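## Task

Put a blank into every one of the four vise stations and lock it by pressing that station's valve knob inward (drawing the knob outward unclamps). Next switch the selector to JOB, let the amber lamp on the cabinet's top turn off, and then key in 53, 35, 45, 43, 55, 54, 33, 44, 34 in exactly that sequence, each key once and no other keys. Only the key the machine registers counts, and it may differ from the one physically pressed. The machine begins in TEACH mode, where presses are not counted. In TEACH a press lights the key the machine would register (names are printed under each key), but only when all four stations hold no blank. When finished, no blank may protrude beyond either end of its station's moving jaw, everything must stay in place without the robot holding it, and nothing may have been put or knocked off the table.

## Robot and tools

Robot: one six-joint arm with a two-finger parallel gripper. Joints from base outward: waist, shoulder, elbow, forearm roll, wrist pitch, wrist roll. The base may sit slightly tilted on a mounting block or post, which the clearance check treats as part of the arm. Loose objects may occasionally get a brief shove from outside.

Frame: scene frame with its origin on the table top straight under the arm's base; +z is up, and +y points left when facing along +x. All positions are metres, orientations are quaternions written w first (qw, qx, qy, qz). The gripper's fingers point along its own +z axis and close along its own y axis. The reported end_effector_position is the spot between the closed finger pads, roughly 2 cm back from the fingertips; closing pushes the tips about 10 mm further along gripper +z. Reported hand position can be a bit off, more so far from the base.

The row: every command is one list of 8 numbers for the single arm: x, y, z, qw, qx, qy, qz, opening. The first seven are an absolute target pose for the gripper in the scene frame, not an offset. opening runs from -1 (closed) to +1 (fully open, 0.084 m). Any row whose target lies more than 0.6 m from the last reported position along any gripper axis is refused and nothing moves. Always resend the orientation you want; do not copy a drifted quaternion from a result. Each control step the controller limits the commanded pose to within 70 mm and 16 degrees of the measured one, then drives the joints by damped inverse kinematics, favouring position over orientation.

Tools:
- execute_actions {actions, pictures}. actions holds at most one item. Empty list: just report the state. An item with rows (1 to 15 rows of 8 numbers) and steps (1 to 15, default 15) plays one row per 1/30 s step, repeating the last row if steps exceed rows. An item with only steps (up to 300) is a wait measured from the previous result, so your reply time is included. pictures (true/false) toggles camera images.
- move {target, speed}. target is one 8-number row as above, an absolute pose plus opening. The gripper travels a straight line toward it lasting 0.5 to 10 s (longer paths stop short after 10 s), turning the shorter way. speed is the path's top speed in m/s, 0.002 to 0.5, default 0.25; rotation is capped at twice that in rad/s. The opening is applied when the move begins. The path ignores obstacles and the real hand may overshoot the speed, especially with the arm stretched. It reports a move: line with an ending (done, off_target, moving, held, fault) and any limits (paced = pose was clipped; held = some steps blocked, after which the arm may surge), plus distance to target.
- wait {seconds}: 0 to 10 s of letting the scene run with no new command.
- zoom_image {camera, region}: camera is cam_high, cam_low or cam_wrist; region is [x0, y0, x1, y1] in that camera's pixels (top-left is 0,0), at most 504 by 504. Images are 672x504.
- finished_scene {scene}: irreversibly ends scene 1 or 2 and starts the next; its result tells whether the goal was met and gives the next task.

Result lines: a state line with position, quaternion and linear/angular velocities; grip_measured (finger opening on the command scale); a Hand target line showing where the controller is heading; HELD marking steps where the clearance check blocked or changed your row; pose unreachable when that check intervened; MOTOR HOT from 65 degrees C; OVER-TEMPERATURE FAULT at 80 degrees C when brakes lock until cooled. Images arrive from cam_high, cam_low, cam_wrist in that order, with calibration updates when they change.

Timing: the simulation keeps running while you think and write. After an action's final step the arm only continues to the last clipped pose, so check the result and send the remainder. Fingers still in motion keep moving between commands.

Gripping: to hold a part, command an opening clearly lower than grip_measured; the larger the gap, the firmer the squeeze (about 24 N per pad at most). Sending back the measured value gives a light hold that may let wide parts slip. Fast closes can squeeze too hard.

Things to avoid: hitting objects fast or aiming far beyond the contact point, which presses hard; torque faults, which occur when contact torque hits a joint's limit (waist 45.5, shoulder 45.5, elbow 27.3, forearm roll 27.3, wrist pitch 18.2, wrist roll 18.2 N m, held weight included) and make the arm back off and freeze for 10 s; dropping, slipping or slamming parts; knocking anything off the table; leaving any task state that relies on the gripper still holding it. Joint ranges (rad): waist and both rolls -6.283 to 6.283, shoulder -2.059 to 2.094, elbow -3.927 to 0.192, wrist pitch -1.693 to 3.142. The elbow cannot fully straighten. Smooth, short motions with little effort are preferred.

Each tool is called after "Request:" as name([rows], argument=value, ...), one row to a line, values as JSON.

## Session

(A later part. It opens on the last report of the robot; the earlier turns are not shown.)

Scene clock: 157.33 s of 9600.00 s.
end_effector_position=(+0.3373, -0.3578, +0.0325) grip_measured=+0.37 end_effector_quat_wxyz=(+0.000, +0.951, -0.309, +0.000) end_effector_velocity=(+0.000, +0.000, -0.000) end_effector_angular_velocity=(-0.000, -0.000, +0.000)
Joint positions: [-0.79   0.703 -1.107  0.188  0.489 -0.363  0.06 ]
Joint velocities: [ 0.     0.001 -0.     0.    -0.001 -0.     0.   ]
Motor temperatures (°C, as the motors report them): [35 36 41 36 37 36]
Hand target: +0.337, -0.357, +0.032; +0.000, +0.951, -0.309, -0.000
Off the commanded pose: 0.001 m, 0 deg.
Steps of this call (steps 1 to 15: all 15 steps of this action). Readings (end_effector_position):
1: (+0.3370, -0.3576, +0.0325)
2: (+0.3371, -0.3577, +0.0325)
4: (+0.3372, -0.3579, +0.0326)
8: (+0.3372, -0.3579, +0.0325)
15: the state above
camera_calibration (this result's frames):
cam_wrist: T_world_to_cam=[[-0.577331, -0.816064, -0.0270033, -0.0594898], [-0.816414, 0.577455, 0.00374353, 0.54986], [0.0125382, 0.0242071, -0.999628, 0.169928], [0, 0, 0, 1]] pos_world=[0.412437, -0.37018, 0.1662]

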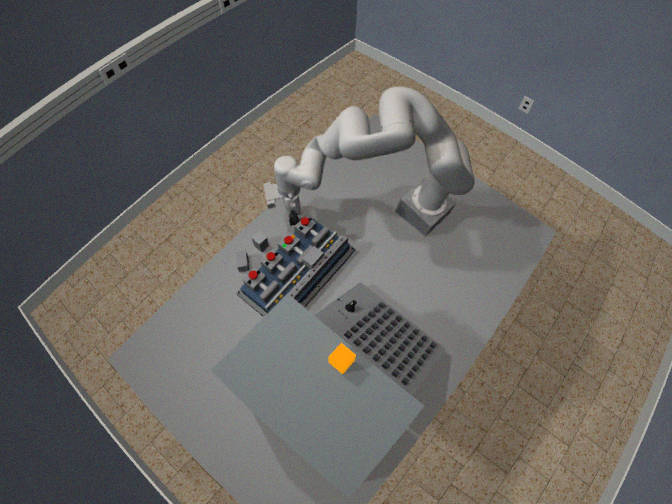

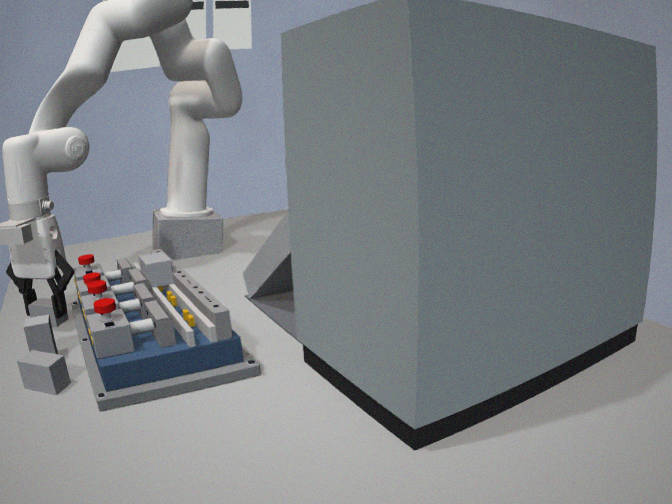

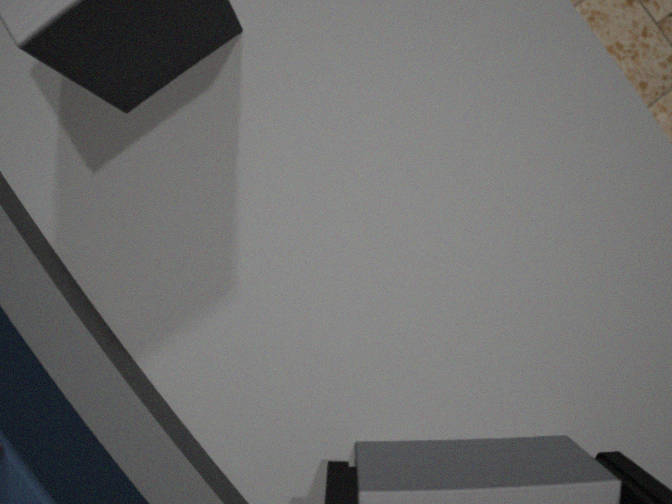

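Request:
move(target=[0.337,-0.3575,0.16,0,0.951,-0.309,0,0.0], speed=0.2)

Request:
move(target=[0.3635,-0.163,0.15,0,0.707,-0.707,0,0.0], speed=0.2)

Request:
move(target=[0.3635,-0.163,0.104,0,0.707,-0.707,0,0.0], speed=0.03)

Request:
zoom_image(camera="cam_low", region=[60, 180, 280, 380])

Scene clock: 160.10 s of 9600.00 s.
end_effector_position=(+0.3372, -0.3575, +0.1595) grip_measured=+0.37 end_effector_quat_wxyz=(-0.000, +0.951, -0.309, -0.000) end_effector_velocity=(+0.000, -0.000, +0.002) end_effector_angular_velocity=(-0.001, -0.001, +0.000)
Joint positions: [-0.823  0.412 -1.101  0.123  0.775 -0.318  0.06 ]
Joint velocities: [-0.    -0.003 -0.001 -0.     0.003 -0.    -0.   ]
Motor temperatures (°C, as the motors report them): [35 36 41 36 37 36]
Hand target: +0.337, -0.358, +0.160; -0.000, +0.951, -0.309, +0.000
Off the commanded pose: 0.001 m, 0 deg.
move: done
camera_calibration (this result's frames):
cam_wrist: T_world_to_cam=[[-0.577136, -0.816172, -0.0278851, -0.0558163], [-0.816562, 0.577235, 0.00519045, 0.548915], [0.0118599, 0.0257655, -0.999598, 0.297678], [0, 0, 0, 1]] pos_world=[0.412479, -0.370078, 0.293152]

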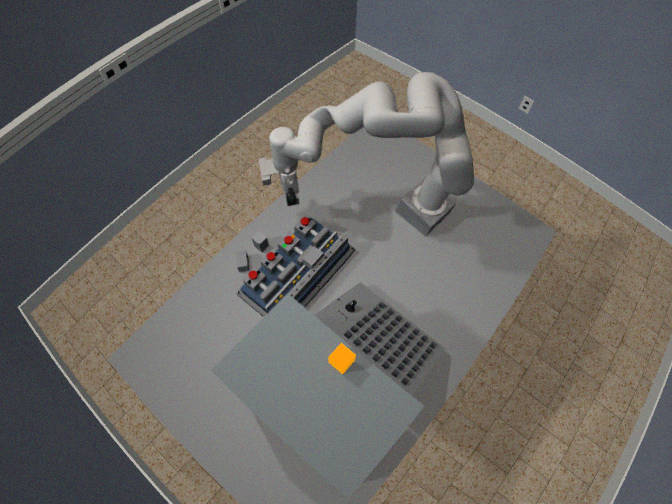

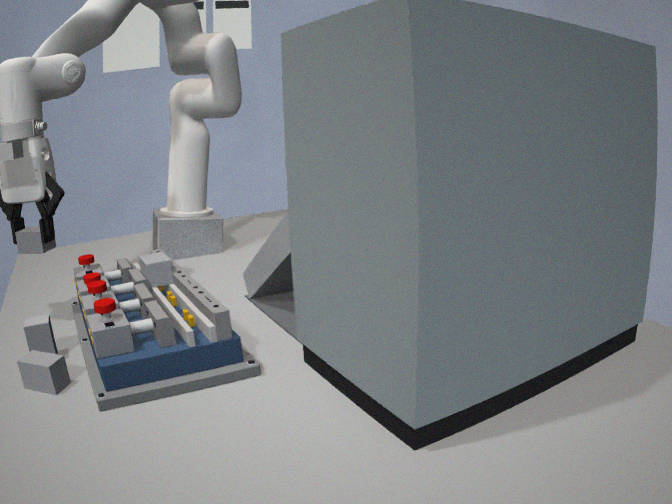

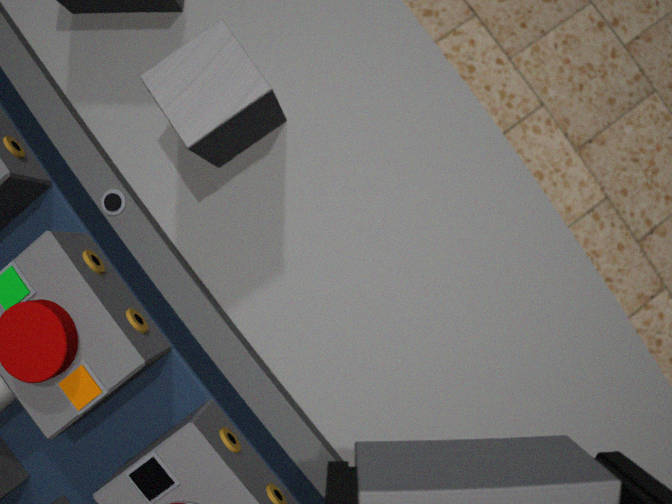

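Scene clock: 162.93 s of 9600.00 s.
end_effector_position=(+0.3636, -0.1637, +0.1502) grip_measured=+0.37 end_effector_quat_wxyz=(+0.000, +0.707, -0.707, -0.000) end_effector_velocity=(-0.000, +0.003, -0.000) end_effector_angular_velocity=(-0.003, +0.003, -0.014)
Joint positions: [-0.448  0.102 -0.691  0.182  0.642  0.941  0.06 ]
Joint velocities: [ 0.007 -0.003  0.004 -0.006 -0.001  0.026 -0.   ]
Motor temperatures (°C, as the motors report them): [35 36 41 36 37 36]
Hand target: +0.364, -0.163, +0.150; +0.001, +0.707, -0.707, -0.000
Off the commanded pose: 0.001 m, 0 deg.
move: done
camera_calibration (this result's frames):
cam_wrist: T_world_to_cam=[[-0.999551, -0.013605, -0.0266993, 0.402164], [-0.0137315, 0.999895, 0.00456063, 0.236003], [0.0266344, 0.0049252, -0.999633, 0.274317], [0, 0, 0, 1]] pos_world=[0.397918, -0.231858, 0.283877]

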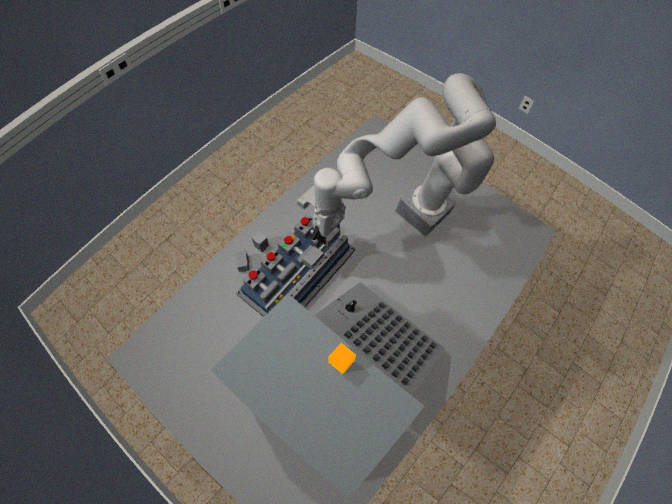

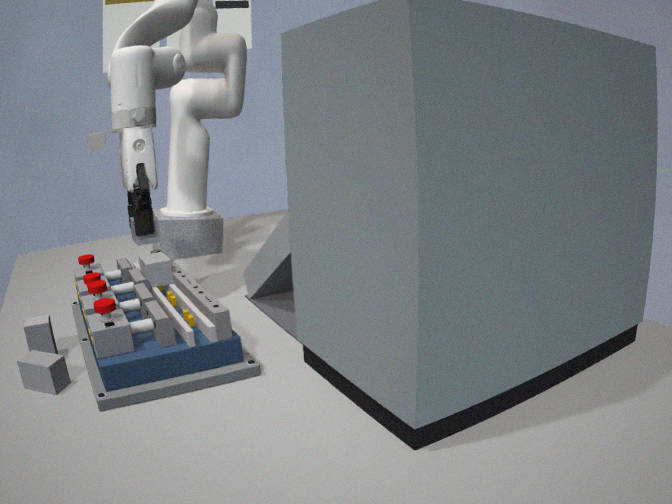

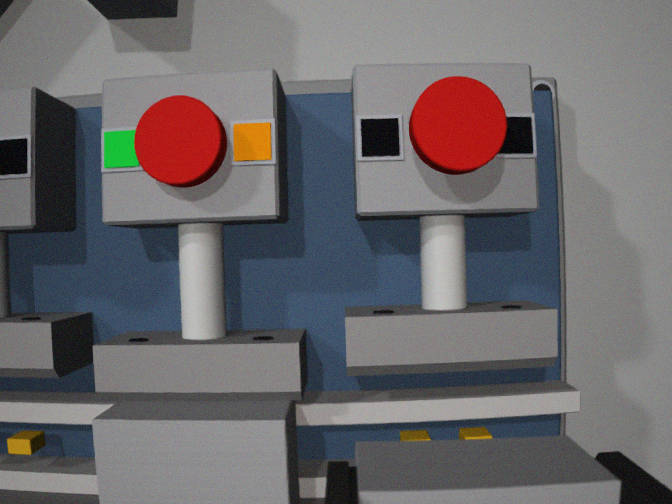

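Scene clock: 165.00 s of 9600.00 s.
end_effector_position=(+0.3647, -0.1637, +0.1051) grip_measured=+0.38 end_effector_quat_wxyz=(-0.000, +0.707, -0.707, +0.002) end_effector_velocity=(-0.001, +0.000, -0.001) end_effector_angular_velocity=(+0.003, +0.004, +0.000)
Joint positions: [-0.424  0.226 -0.678  0.23   0.501  0.911  0.06 ]
Joint velocities: [ 0.     0.003 -0.002  0.     0.003 -0.001 -0.   ]
Motor temperatures (°C, as the motors report them): [35 36 41 36 37 36]
Hand target: +0.363, -0.163, +0.104; +0.000, +0.707, -0.707, +0.000
Off the commanded pose: 0.002 m, 0 deg.
move: done
camera_calibration (this result's frames):
cam_wrist: T_world_to_cam=[[-0.999462, -0.0125281, -0.0303223, 0.402532], [-0.0126164, 0.999917, 0.00272305, 0.236001], [0.0302857, 0.00310414, -0.999536, 0.227567], [0, 0, 0, 1]] pos_world=[0.398401, -0.231645, 0.239025]

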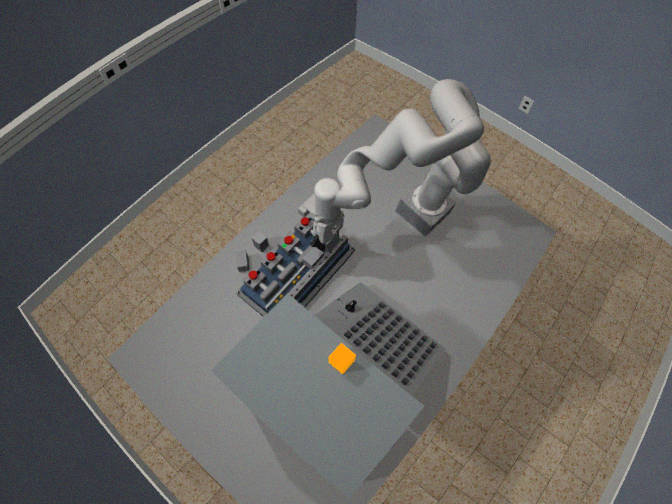

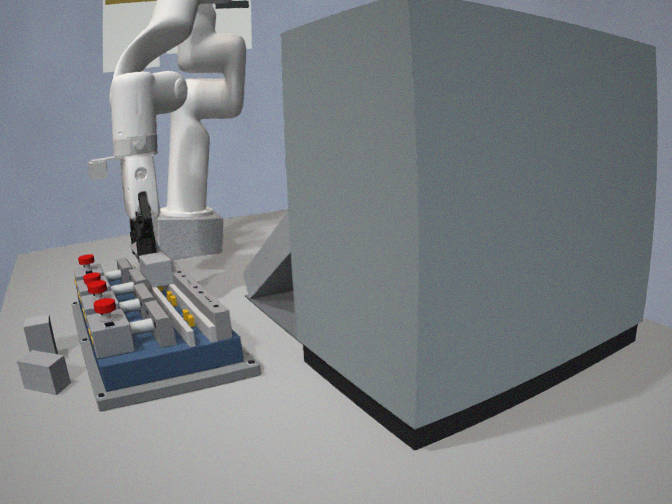

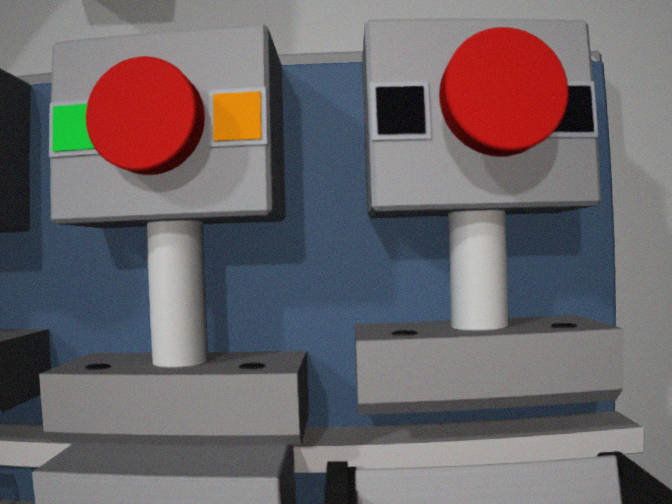

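Region (60, 180, 280, 380) of cam_low's 672x504 image, scaled by 2.291, with more detail than that image has; it fills the top 458 rows of this view, and the rest is white.

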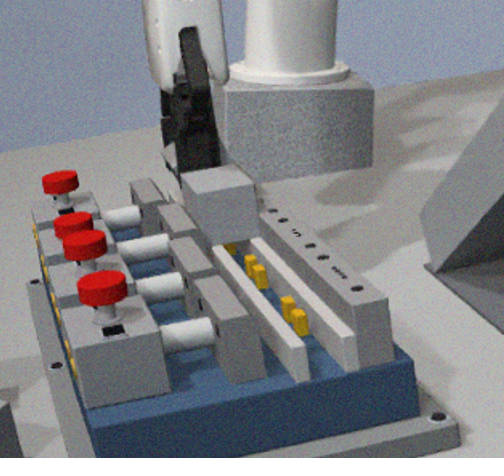

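Request:
move(target=[0.3635,-0.169,0.108,0,0.707,-0.707,0,0.0], speed=0.02)

Request:
move(target=[0.3635,-0.169,0.099,0,0.707,-0.707,0,0.0], speed=0.012)

Request:
execute_actions([
  {"rows":[[0.3635,-0.169,0.101,0,0.707,-0.707,0,0.0],[0.3635,-0.169,0.101,0,0.707,-0.707,0,0.0],[0.3635,-0.169,0.101,0,0.707,-0.707,0,0.0],[0.3635,-0.169,0.101,0,0.707,-0.707,0,0.3],[0.3635,-0.169,0.101,0,0.707,-0.707,0,0.4],[0.3635,-0.169,0.101,0,0.707,-0.707,0,0.5],[0.3635,-0.169,0.101,0,0.707,-0.707,0,0.7]],"steps":15},
], pictures=false)

Request:
move(target=[0.3635,-0.10,0.2,0,0.707,-0.707,0,0.7], speed=0.12)

Scene clock: 169.63 s of 9600.00 s.
end_effector_position=(+0.3599, -0.1667, +0.1048) grip_measured=+0.38 end_effector_quat_wxyz=(+0.001, +0.707, -0.707, -0.005) end_effector_velocity=(+0.001, -0.003, +0.002) end_effector_angular_velocity=(-0.002, -0.002, +0.002)
Joint positions: [-0.438  0.227 -0.681  0.223  0.519  0.903  0.06 ]
Joint velocities: [-0.006 -0.001 -0.006 -0.004  0.005 -0.004 -0.   ]
Motor temperatures (°C, as the motors report them): [35 36 41 36 37 36]
Hand target: +0.363, -0.169, +0.108; -0.000, +0.707, -0.707, -0.000
Off the commanded pose: 0.005 m, 1 deg.
After step 90, 0.93 s passed at rest.
move: off_target
camera_calibration (this result's frames):
cam_wrist: T_world_to_cam=[[-0.999762, -0.0125009, -0.0178632, 0.396539], [-0.0126867, 0.999866, 0.0103285, 0.238193], [0.0177317, 0.0105527, -0.999787, 0.233222], [0, 0, 0, 1]] pos_world=[0.395331, -0.235665, 0.237796]

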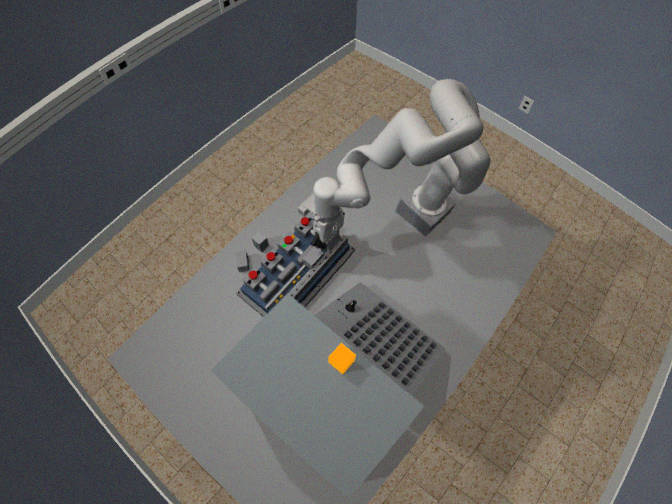

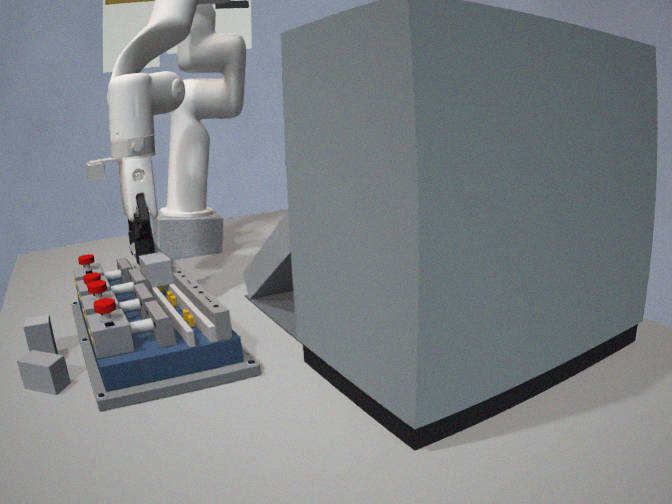

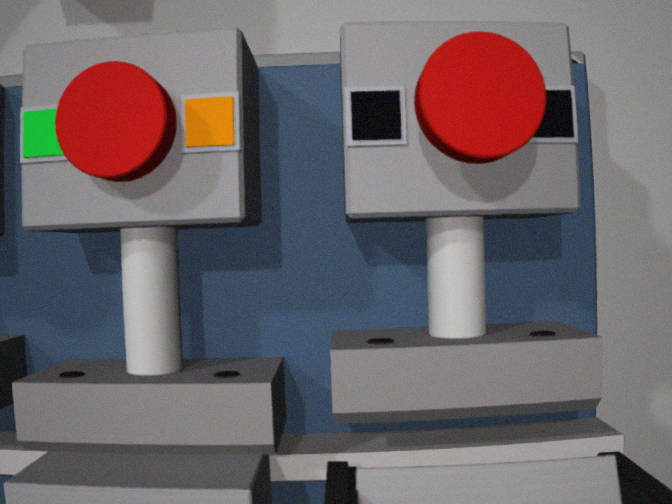

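Scene clock: 170.47 s of 9600.00 s.
end_effector_position=(+0.3649, -0.1696, +0.1008) grip_measured=+0.37 end_effector_quat_wxyz=(-0.001, +0.707, -0.707, +0.002) end_effector_velocity=(-0.000, +0.001, -0.005) end_effector_angular_velocity=(+0.001, +0.004, +0.002)
Joint positions: [-0.435  0.248 -0.689  0.234  0.491  0.895  0.06 ]
Joint velocities: [ 0.004  0.015 -0.001  0.004 -0.011 -0.003 -0.   ]
Motor temperatures (°C, as the motors report them): [35 36 41 36 37 36]
Hand target: +0.363, -0.169, +0.099; +0.000, +0.707, -0.707, +0.000
Off the commanded pose: 0.002 m, 0 deg.
move: done
camera_calibration (this result's frames):
cam_wrist: T_world_to_cam=[[-0.999433, -0.0129788, -0.0310659, 0.402585], [-0.0130686, 0.999911, 0.00269012, 0.242125], [0.0310282, 0.00309459, -0.999514, 0.222953], [0, 0, 0, 1]] pos_world=[0.398603, -0.237568, 0.2347]

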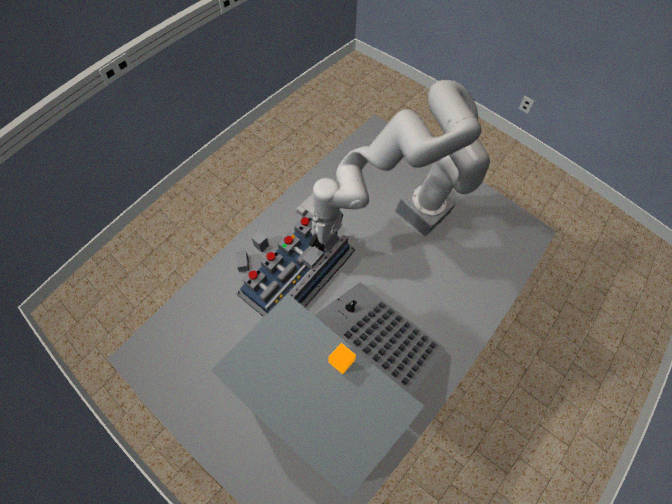

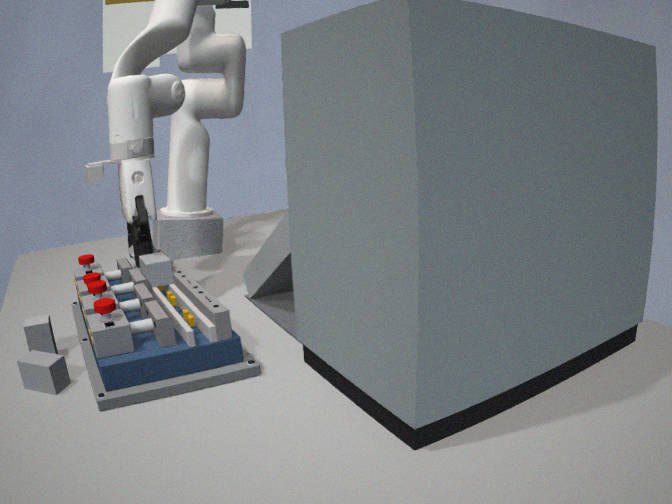

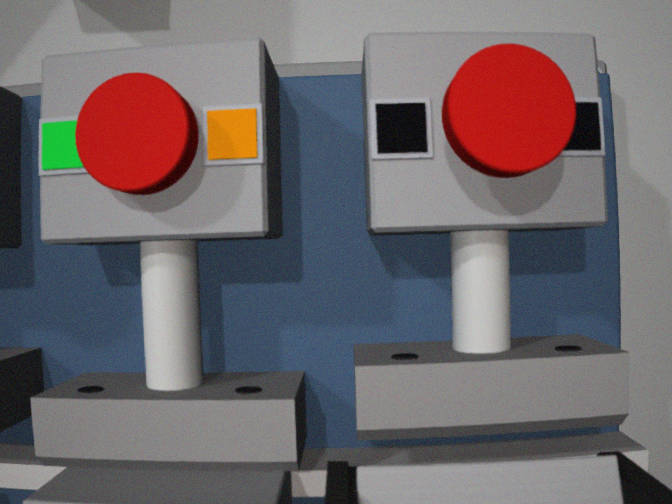

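Scene clock: 170.97 s of 9600.00 s.
end_effector_position=(+0.3623, -0.1682, +0.0998) grip_measured=+0.70 end_effector_quat_wxyz=(+0.001, +0.707, -0.707, -0.002) end_effector_velocity=(+0.010, -0.006, +0.010) end_effector_angular_velocity=(-0.015, -0.027, +0.001)
Joint positions: [-0.435  0.246 -0.685  0.232  0.497  0.896  0.073]
Joint velocities: [-0.004 -0.011 -0.016 -0.001 -0.004 -0.001  0.   ]
Motor temperatures (°C, as the motors report them): [35 36 41 36 37 36]
Hand target: +0.363, -0.169, +0.101; +0.000, +0.707, -0.707, +0.000
Off the commanded pose: 0.002 m, 0 deg.
Steps of this call (steps 1 to 15: all 15 steps of this action). Readings (end_effector_position):
1: (+0.3649, -0.1696, +0.1006)
2: (+0.3649, -0.1696, +0.1007)
4: (+0.3647, -0.1695, +0.1007)
8: (+0.3594, -0.1665, +0.0970)
15: the state above

Scene clock: 172.70 s of 9600.00 s.
end_effector_position=(+0.3638, -0.1003, +0.1994) grip_measured=+0.70 end_effector_quat_wxyz=(+0.000, +0.707, -0.707, -0.000) end_effector_velocity=(+0.000, +0.001, +0.003) end_effector_angular_velocity=(-0.000, -0.000, -0.000)
Joint positions: [-0.324 -0.111 -0.638  0.161  0.788  1.099  0.073]
Joint velocities: [ 0.002 -0.007 -0.002 -0.001  0.009  0.005  0.   ]
Motor temperatures (°C, as the motors report them): [35 36 41 36 37 36]
Hand target: +0.364, -0.100, +0.200; -0.000, +0.707, -0.707, -0.000
Off the commanded pose: 0.001 m, 0 deg.
move: done
camera_calibration (this result's frames):
cam_wrist: T_world_to_cam=[[-0.999562, -0.0126634, -0.0267595, 0.404638], [-0.01281, 0.999904, 0.0053144, 0.171875], [0.0266896, 0.00565486, -0.999628, 0.323249], [0, 0, 0, 1]] pos_world=[0.398035, -0.168562, 0.333043]

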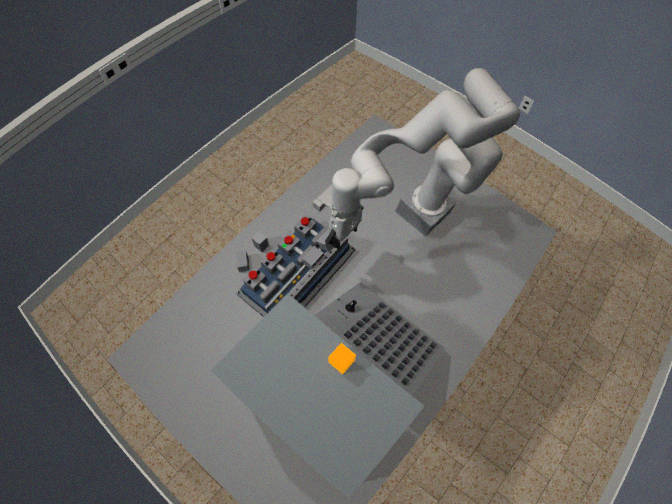

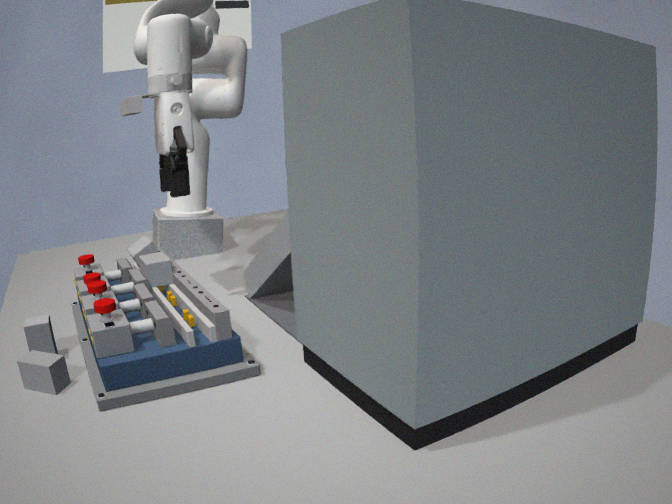

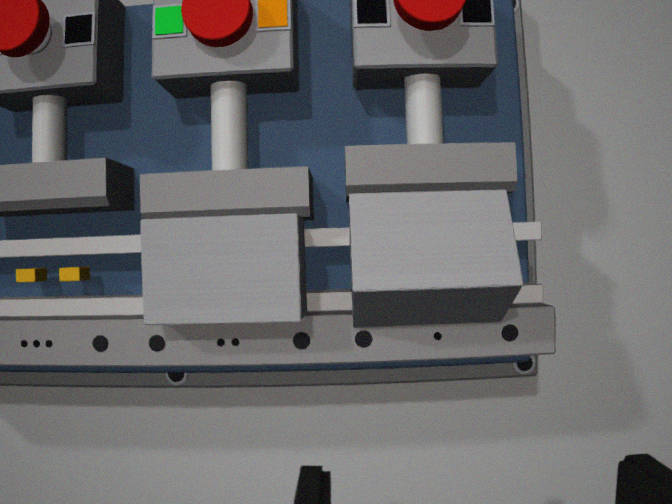

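Request:
move(target=[0.362,-0.125,0.142,0,0.707,-0.707,0,-1], speed=0.1)

Request:
move(target=[0.362,-0.152,0.142,0,0.707,-0.707,0,-1], speed=0.015)

Request:
zoom_image(camera="cam_high", region=[240, 180, 400, 320])

Scene clock: 177.13 s of 9600.00 s.
end_effector_position=(+0.3619, -0.1249, +0.1425) grip_measured=-1.00 end_effector_quat_wxyz=(+0.000, +0.707, -0.707, +0.000) end_effector_velocity=(-0.001, -0.000, -0.003) end_effector_angular_velocity=(+0.003, +0.004, -0.001)
Joint positions: [-0.357  0.058 -0.618  0.199  0.604  1.016  0.   ]
Joint velocities: [-0.001  0.009  0.001  0.003 -0.004 -0.004  0.   ]
Motor temperatures (°C, as the motors report them): [35 36 41 36 37 36]
Hand target: +0.362, -0.125, +0.142; +0.000, +0.707, -0.707, +0.000
Off the commanded pose: 0.001 m, 0 deg.
After step 90, 0.33 s passed at rest.
move: done
camera_calibration (this result's frames):
cam_wrist: T_world_to_cam=[[-0.999537, -0.0125557, -0.0276977, 0.401061], [-0.0126804, 0.99991, 0.00432979, 0.196851], [0.0276409, 0.004679, -0.999607, 0.266115], [0, 0, 0, 1]] pos_world=[0.396016, -0.193043, 0.276266]

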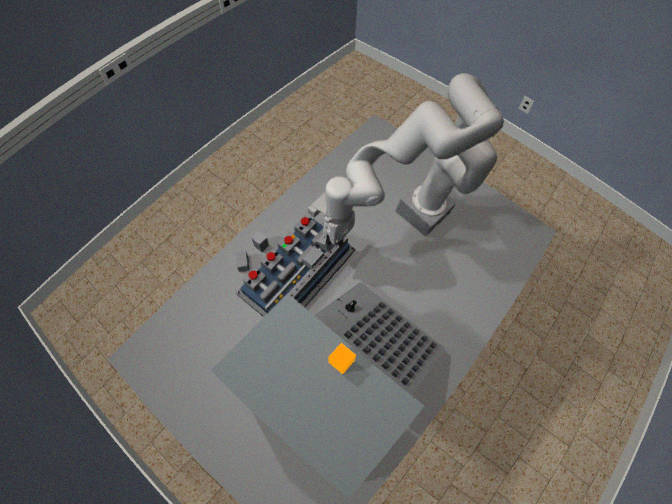

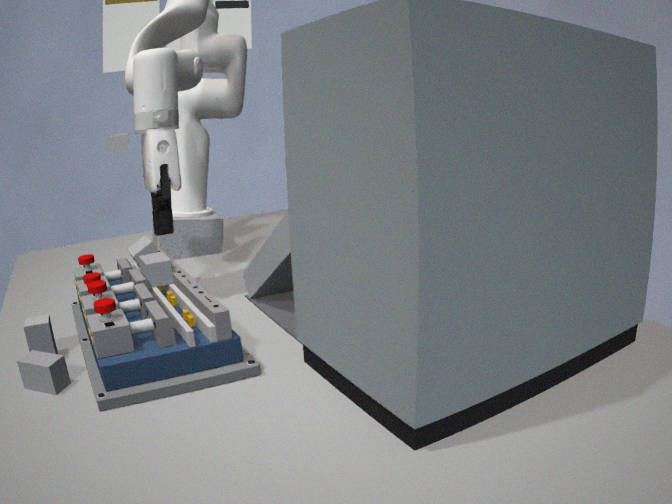

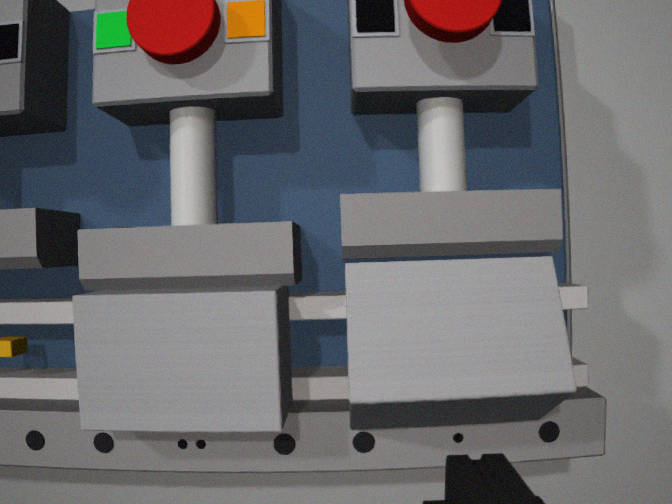

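Scene clock: 179.20 s of 9600.00 s.
end_effector_position=(+0.3620, -0.1517, +0.1420) grip_measured=-1.00 end_effector_quat_wxyz=(-0.000, +0.707, -0.707, -0.000) end_effector_velocity=(-0.000, -0.001, -0.000) end_effector_angular_velocity=(+0.001, +0.001, -0.000)
Joint positions: [-0.419  0.1   -0.66   0.194  0.611  0.958  0.   ]
Joint velocities: [-0.004  0.003 -0.003 -0.     0.002 -0.003  0.   ]
Motor temperatures (°C, as the motors report them): [35 36 41 36 37 36]
Hand target: +0.362, -0.152, +0.142; -0.000, +0.707, -0.707, -0.000
Off the commanded pose: 0.000 m, 0 deg.
move: done
camera_calibration (this result's frames):
cam_wrist: T_world_to_cam=[[-0.999547, -0.0125972, -0.027348, 0.400698], [-0.0127363, 0.999907, 0.00491504, 0.223643], [0.0272836, 0.00526112, -0.999614, 0.265901], [0, 0, 0, 1]] pos_world=[0.39611, -0.219973, 0.275657]

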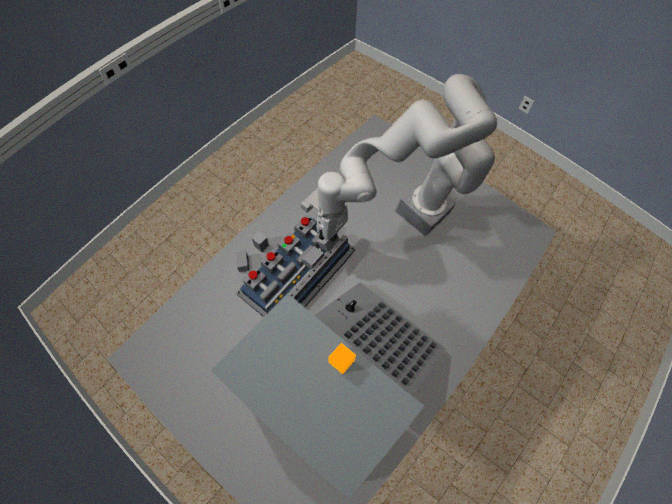

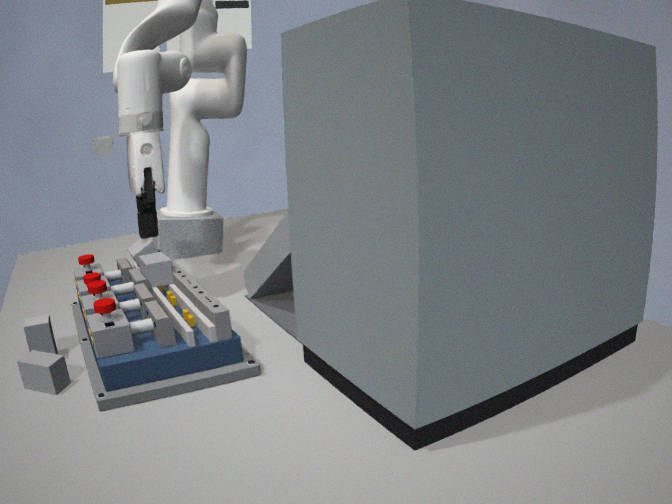

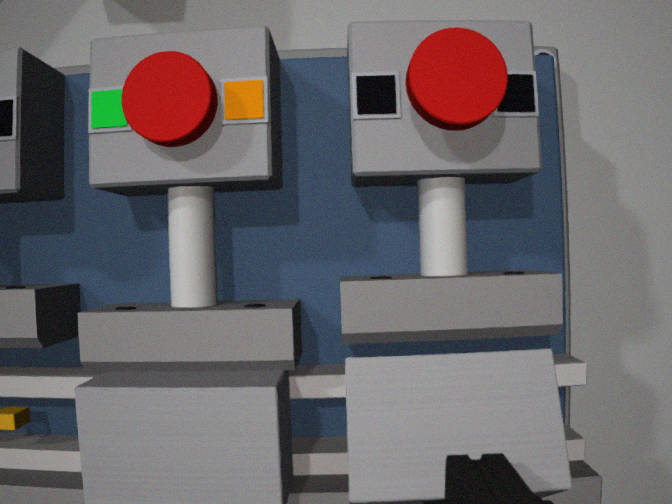

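Region (240, 180, 400, 320) of cam_high's 672x504 image, scaled by 3.150, with more detail than that image has; it fills the top 441 rows of this view, and the rest is white.

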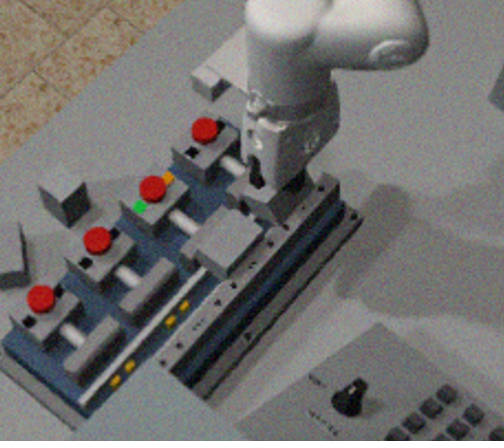

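Request:
move(target=[0.362,-0.122,0.142,0,0.707,-0.707,0,-1], speed=0.08)

Request:
move(target=[0.362,-0.122,0.125,0,0.707,-0.707,0,-1], speed=0.05)

Request:
move(target=[0.362,-0.146,0.125,0,0.707,-0.707,0,-1], speed=0.012)

Request:
zoom_image(camera="cam_high", region=[240, 180, 400, 320])

Scene clock: 182.13 s of 9600.00 s.
end_effector_position=(+0.3620, -0.1223, +0.1420) grip_measured=-1.00 end_effector_quat_wxyz=(+0.000, +0.707, -0.707, +0.000) end_effector_velocity=(-0.000, +0.002, -0.000) end_effector_angular_velocity=(-0.000, +0.000, -0.000)
Joint positions: [-0.351  0.056 -0.615  0.2    0.602  1.021  0.   ]
Joint velocities: [ 0.005 -0.003  0.003 -0.    -0.     0.005  0.   ]
Motor temperatures (°C, as the motors report them): [35 36 41 36 37 36]
Hand target: +0.362, -0.122, +0.142; +0.000, +0.707, -0.707, +0.000
Off the commanded pose: 0.000 m, 0 deg.
move: done
camera_calibration (this result's frames):
cam_wrist: T_world_to_cam=[[-0.999553, -0.0124909, -0.0271784, 0.401151], [-0.0126237, 0.999909, 0.00472145, 0.194232], [0.027117, 0.00506243, -0.999619, 0.265805], [0, 0, 0, 1]] pos_world=[0.396216, -0.190549, 0.275689]

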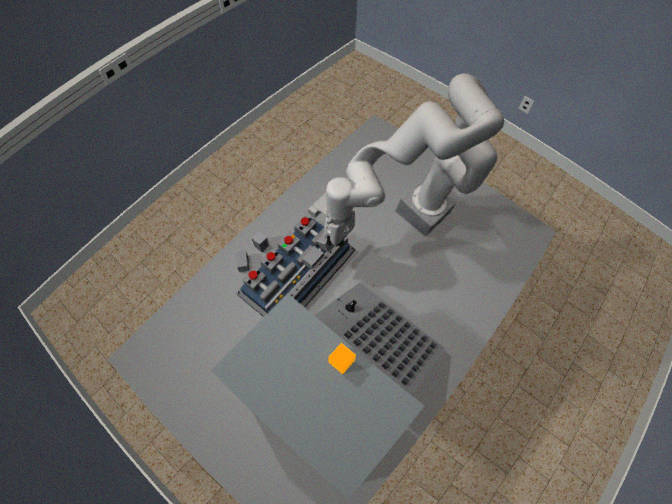

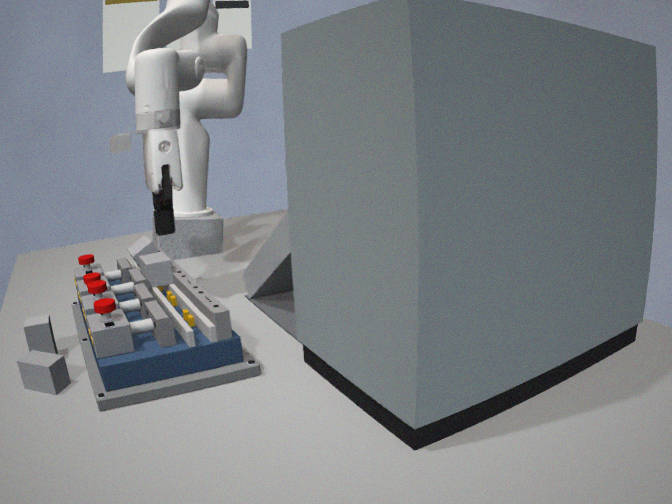

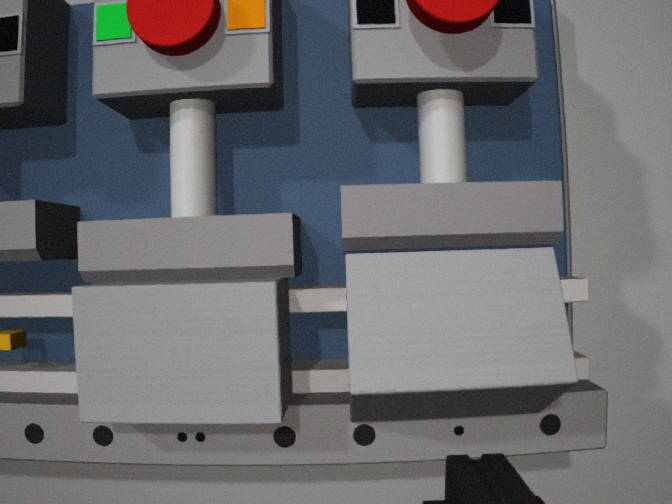

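Scene clock: 182.93 s of 9600.00 s.
end_effector_position=(+0.3620, -0.1220, +0.1254) grip_measured=-1.00 end_effector_quat_wxyz=(+0.000, +0.707, -0.707, +0.000) end_effector_velocity=(+0.000, +0.000, -0.002) end_effector_angular_velocity=(+0.000, -0.000, +0.000)
Joint positions: [-0.341  0.103 -0.609  0.218  0.549  1.009  0.   ]
Joint velocities: [ 0.001  0.006  0.     0.003 -0.005 -0.002  0.   ]
Motor temperatures (°C, as the motors report them): [35 36 41 36 37 36]
Hand target: +0.362, -0.122, +0.125; +0.000, +0.707, -0.707, +0.000
Off the commanded pose: 0.000 m, 0 deg.
move: done
camera_calibration (this result's frames):
cam_wrist: T_world_to_cam=[[-0.999545, -0.0125795, -0.0274201, 0.400699], [-0.0127098, 0.999909, 0.00458461, 0.194065], [0.0273599, 0.00493103, -0.999613, 0.249048], [0, 0, 0, 1]] pos_world=[0.396169, -0.190235, 0.259049]

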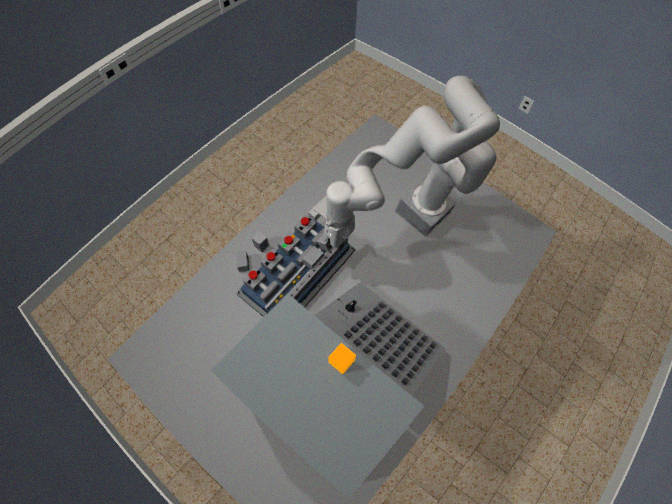

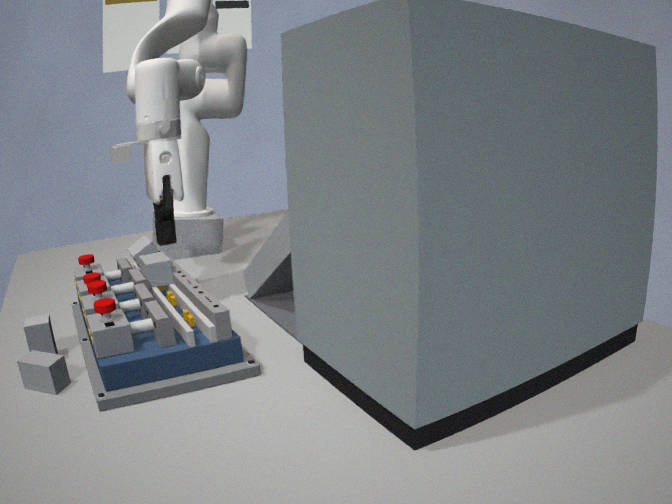

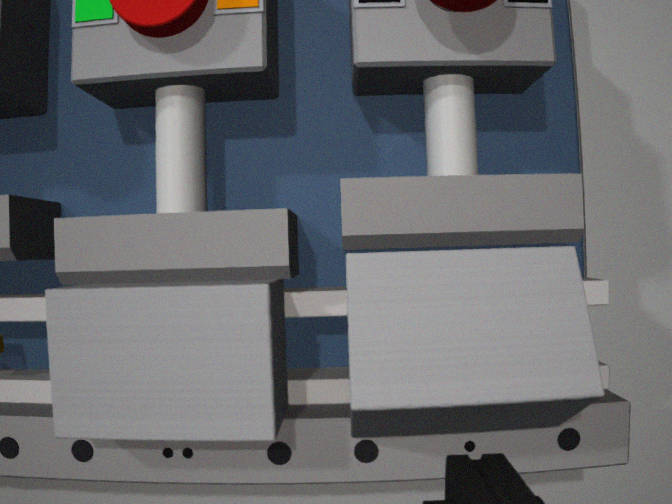

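Scene clock: 185.17 s of 9600.00 s.
end_effector_position=(+0.3626, -0.1442, +0.1259) grip_measured=-1.00 end_effector_quat_wxyz=(-0.000, +0.708, -0.706, -0.000) end_effector_velocity=(+0.000, -0.003, -0.000) end_effector_angular_velocity=(-0.001, -0.001, -0.001)
Joint positions: [-0.394  0.135 -0.645  0.213  0.56   0.959  0.   ]
Joint velocities: [-0.006  0.004 -0.003 -0.001 -0.002 -0.004  0.   ]
Motor temperatures (°C, as the motors report them): [35 36 41 36 37 36]
Hand target: +0.362, -0.146, +0.125; -0.000, +0.707, -0.707, -0.000
Off the commanded pose: 0.002 m, 0 deg.
move: done
camera_calibration (this result's frames):
cam_wrist: T_world_to_cam=[[-0.999507, -0.015211, -0.027455, 0.400586], [-0.0153822, 0.999863, 0.00603319, 0.21698], [0.0273595, 0.00645253, -0.999605, 0.249906], [0, 0, 0, 1]] pos_world=[0.396889, -0.21247, 0.259496]

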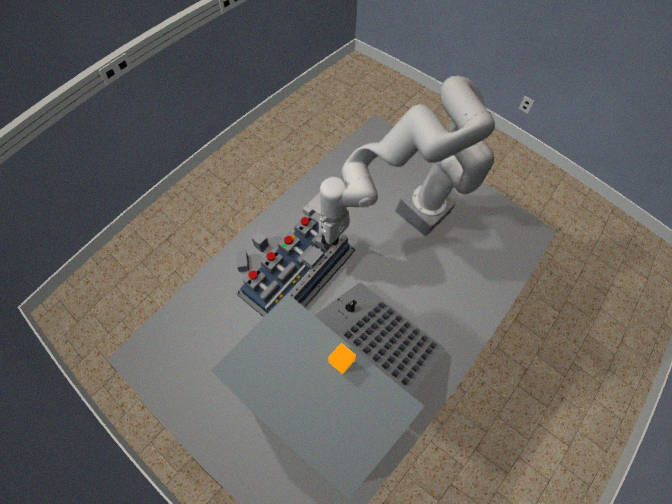

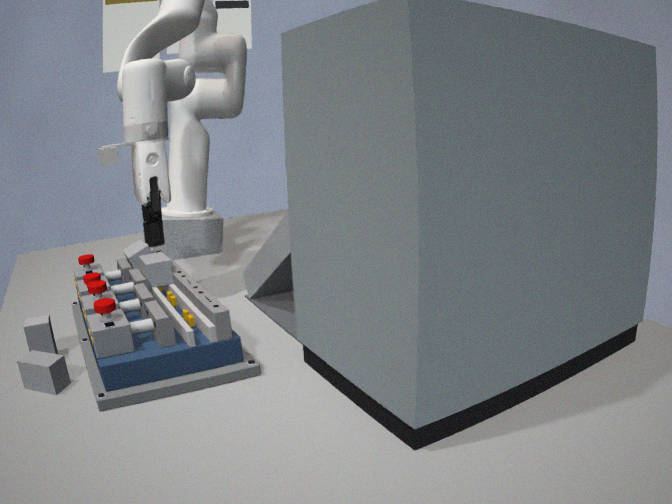

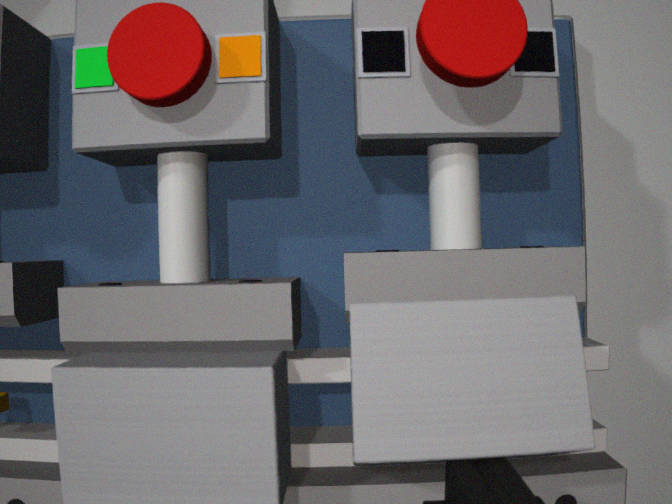

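Region (240, 180, 400, 320) of cam_high's 672x504 image, scaled by 3.150, with more detail than that image has; it fills the top 441 rows of this view, and the rest is white.

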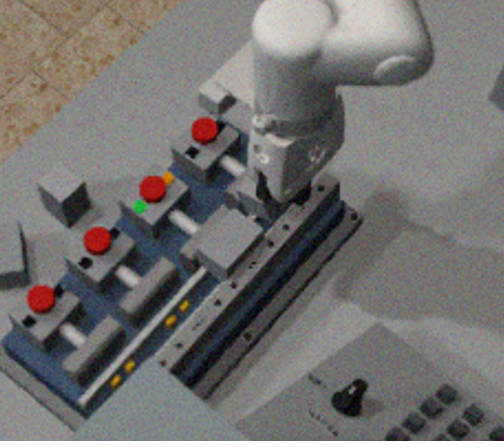

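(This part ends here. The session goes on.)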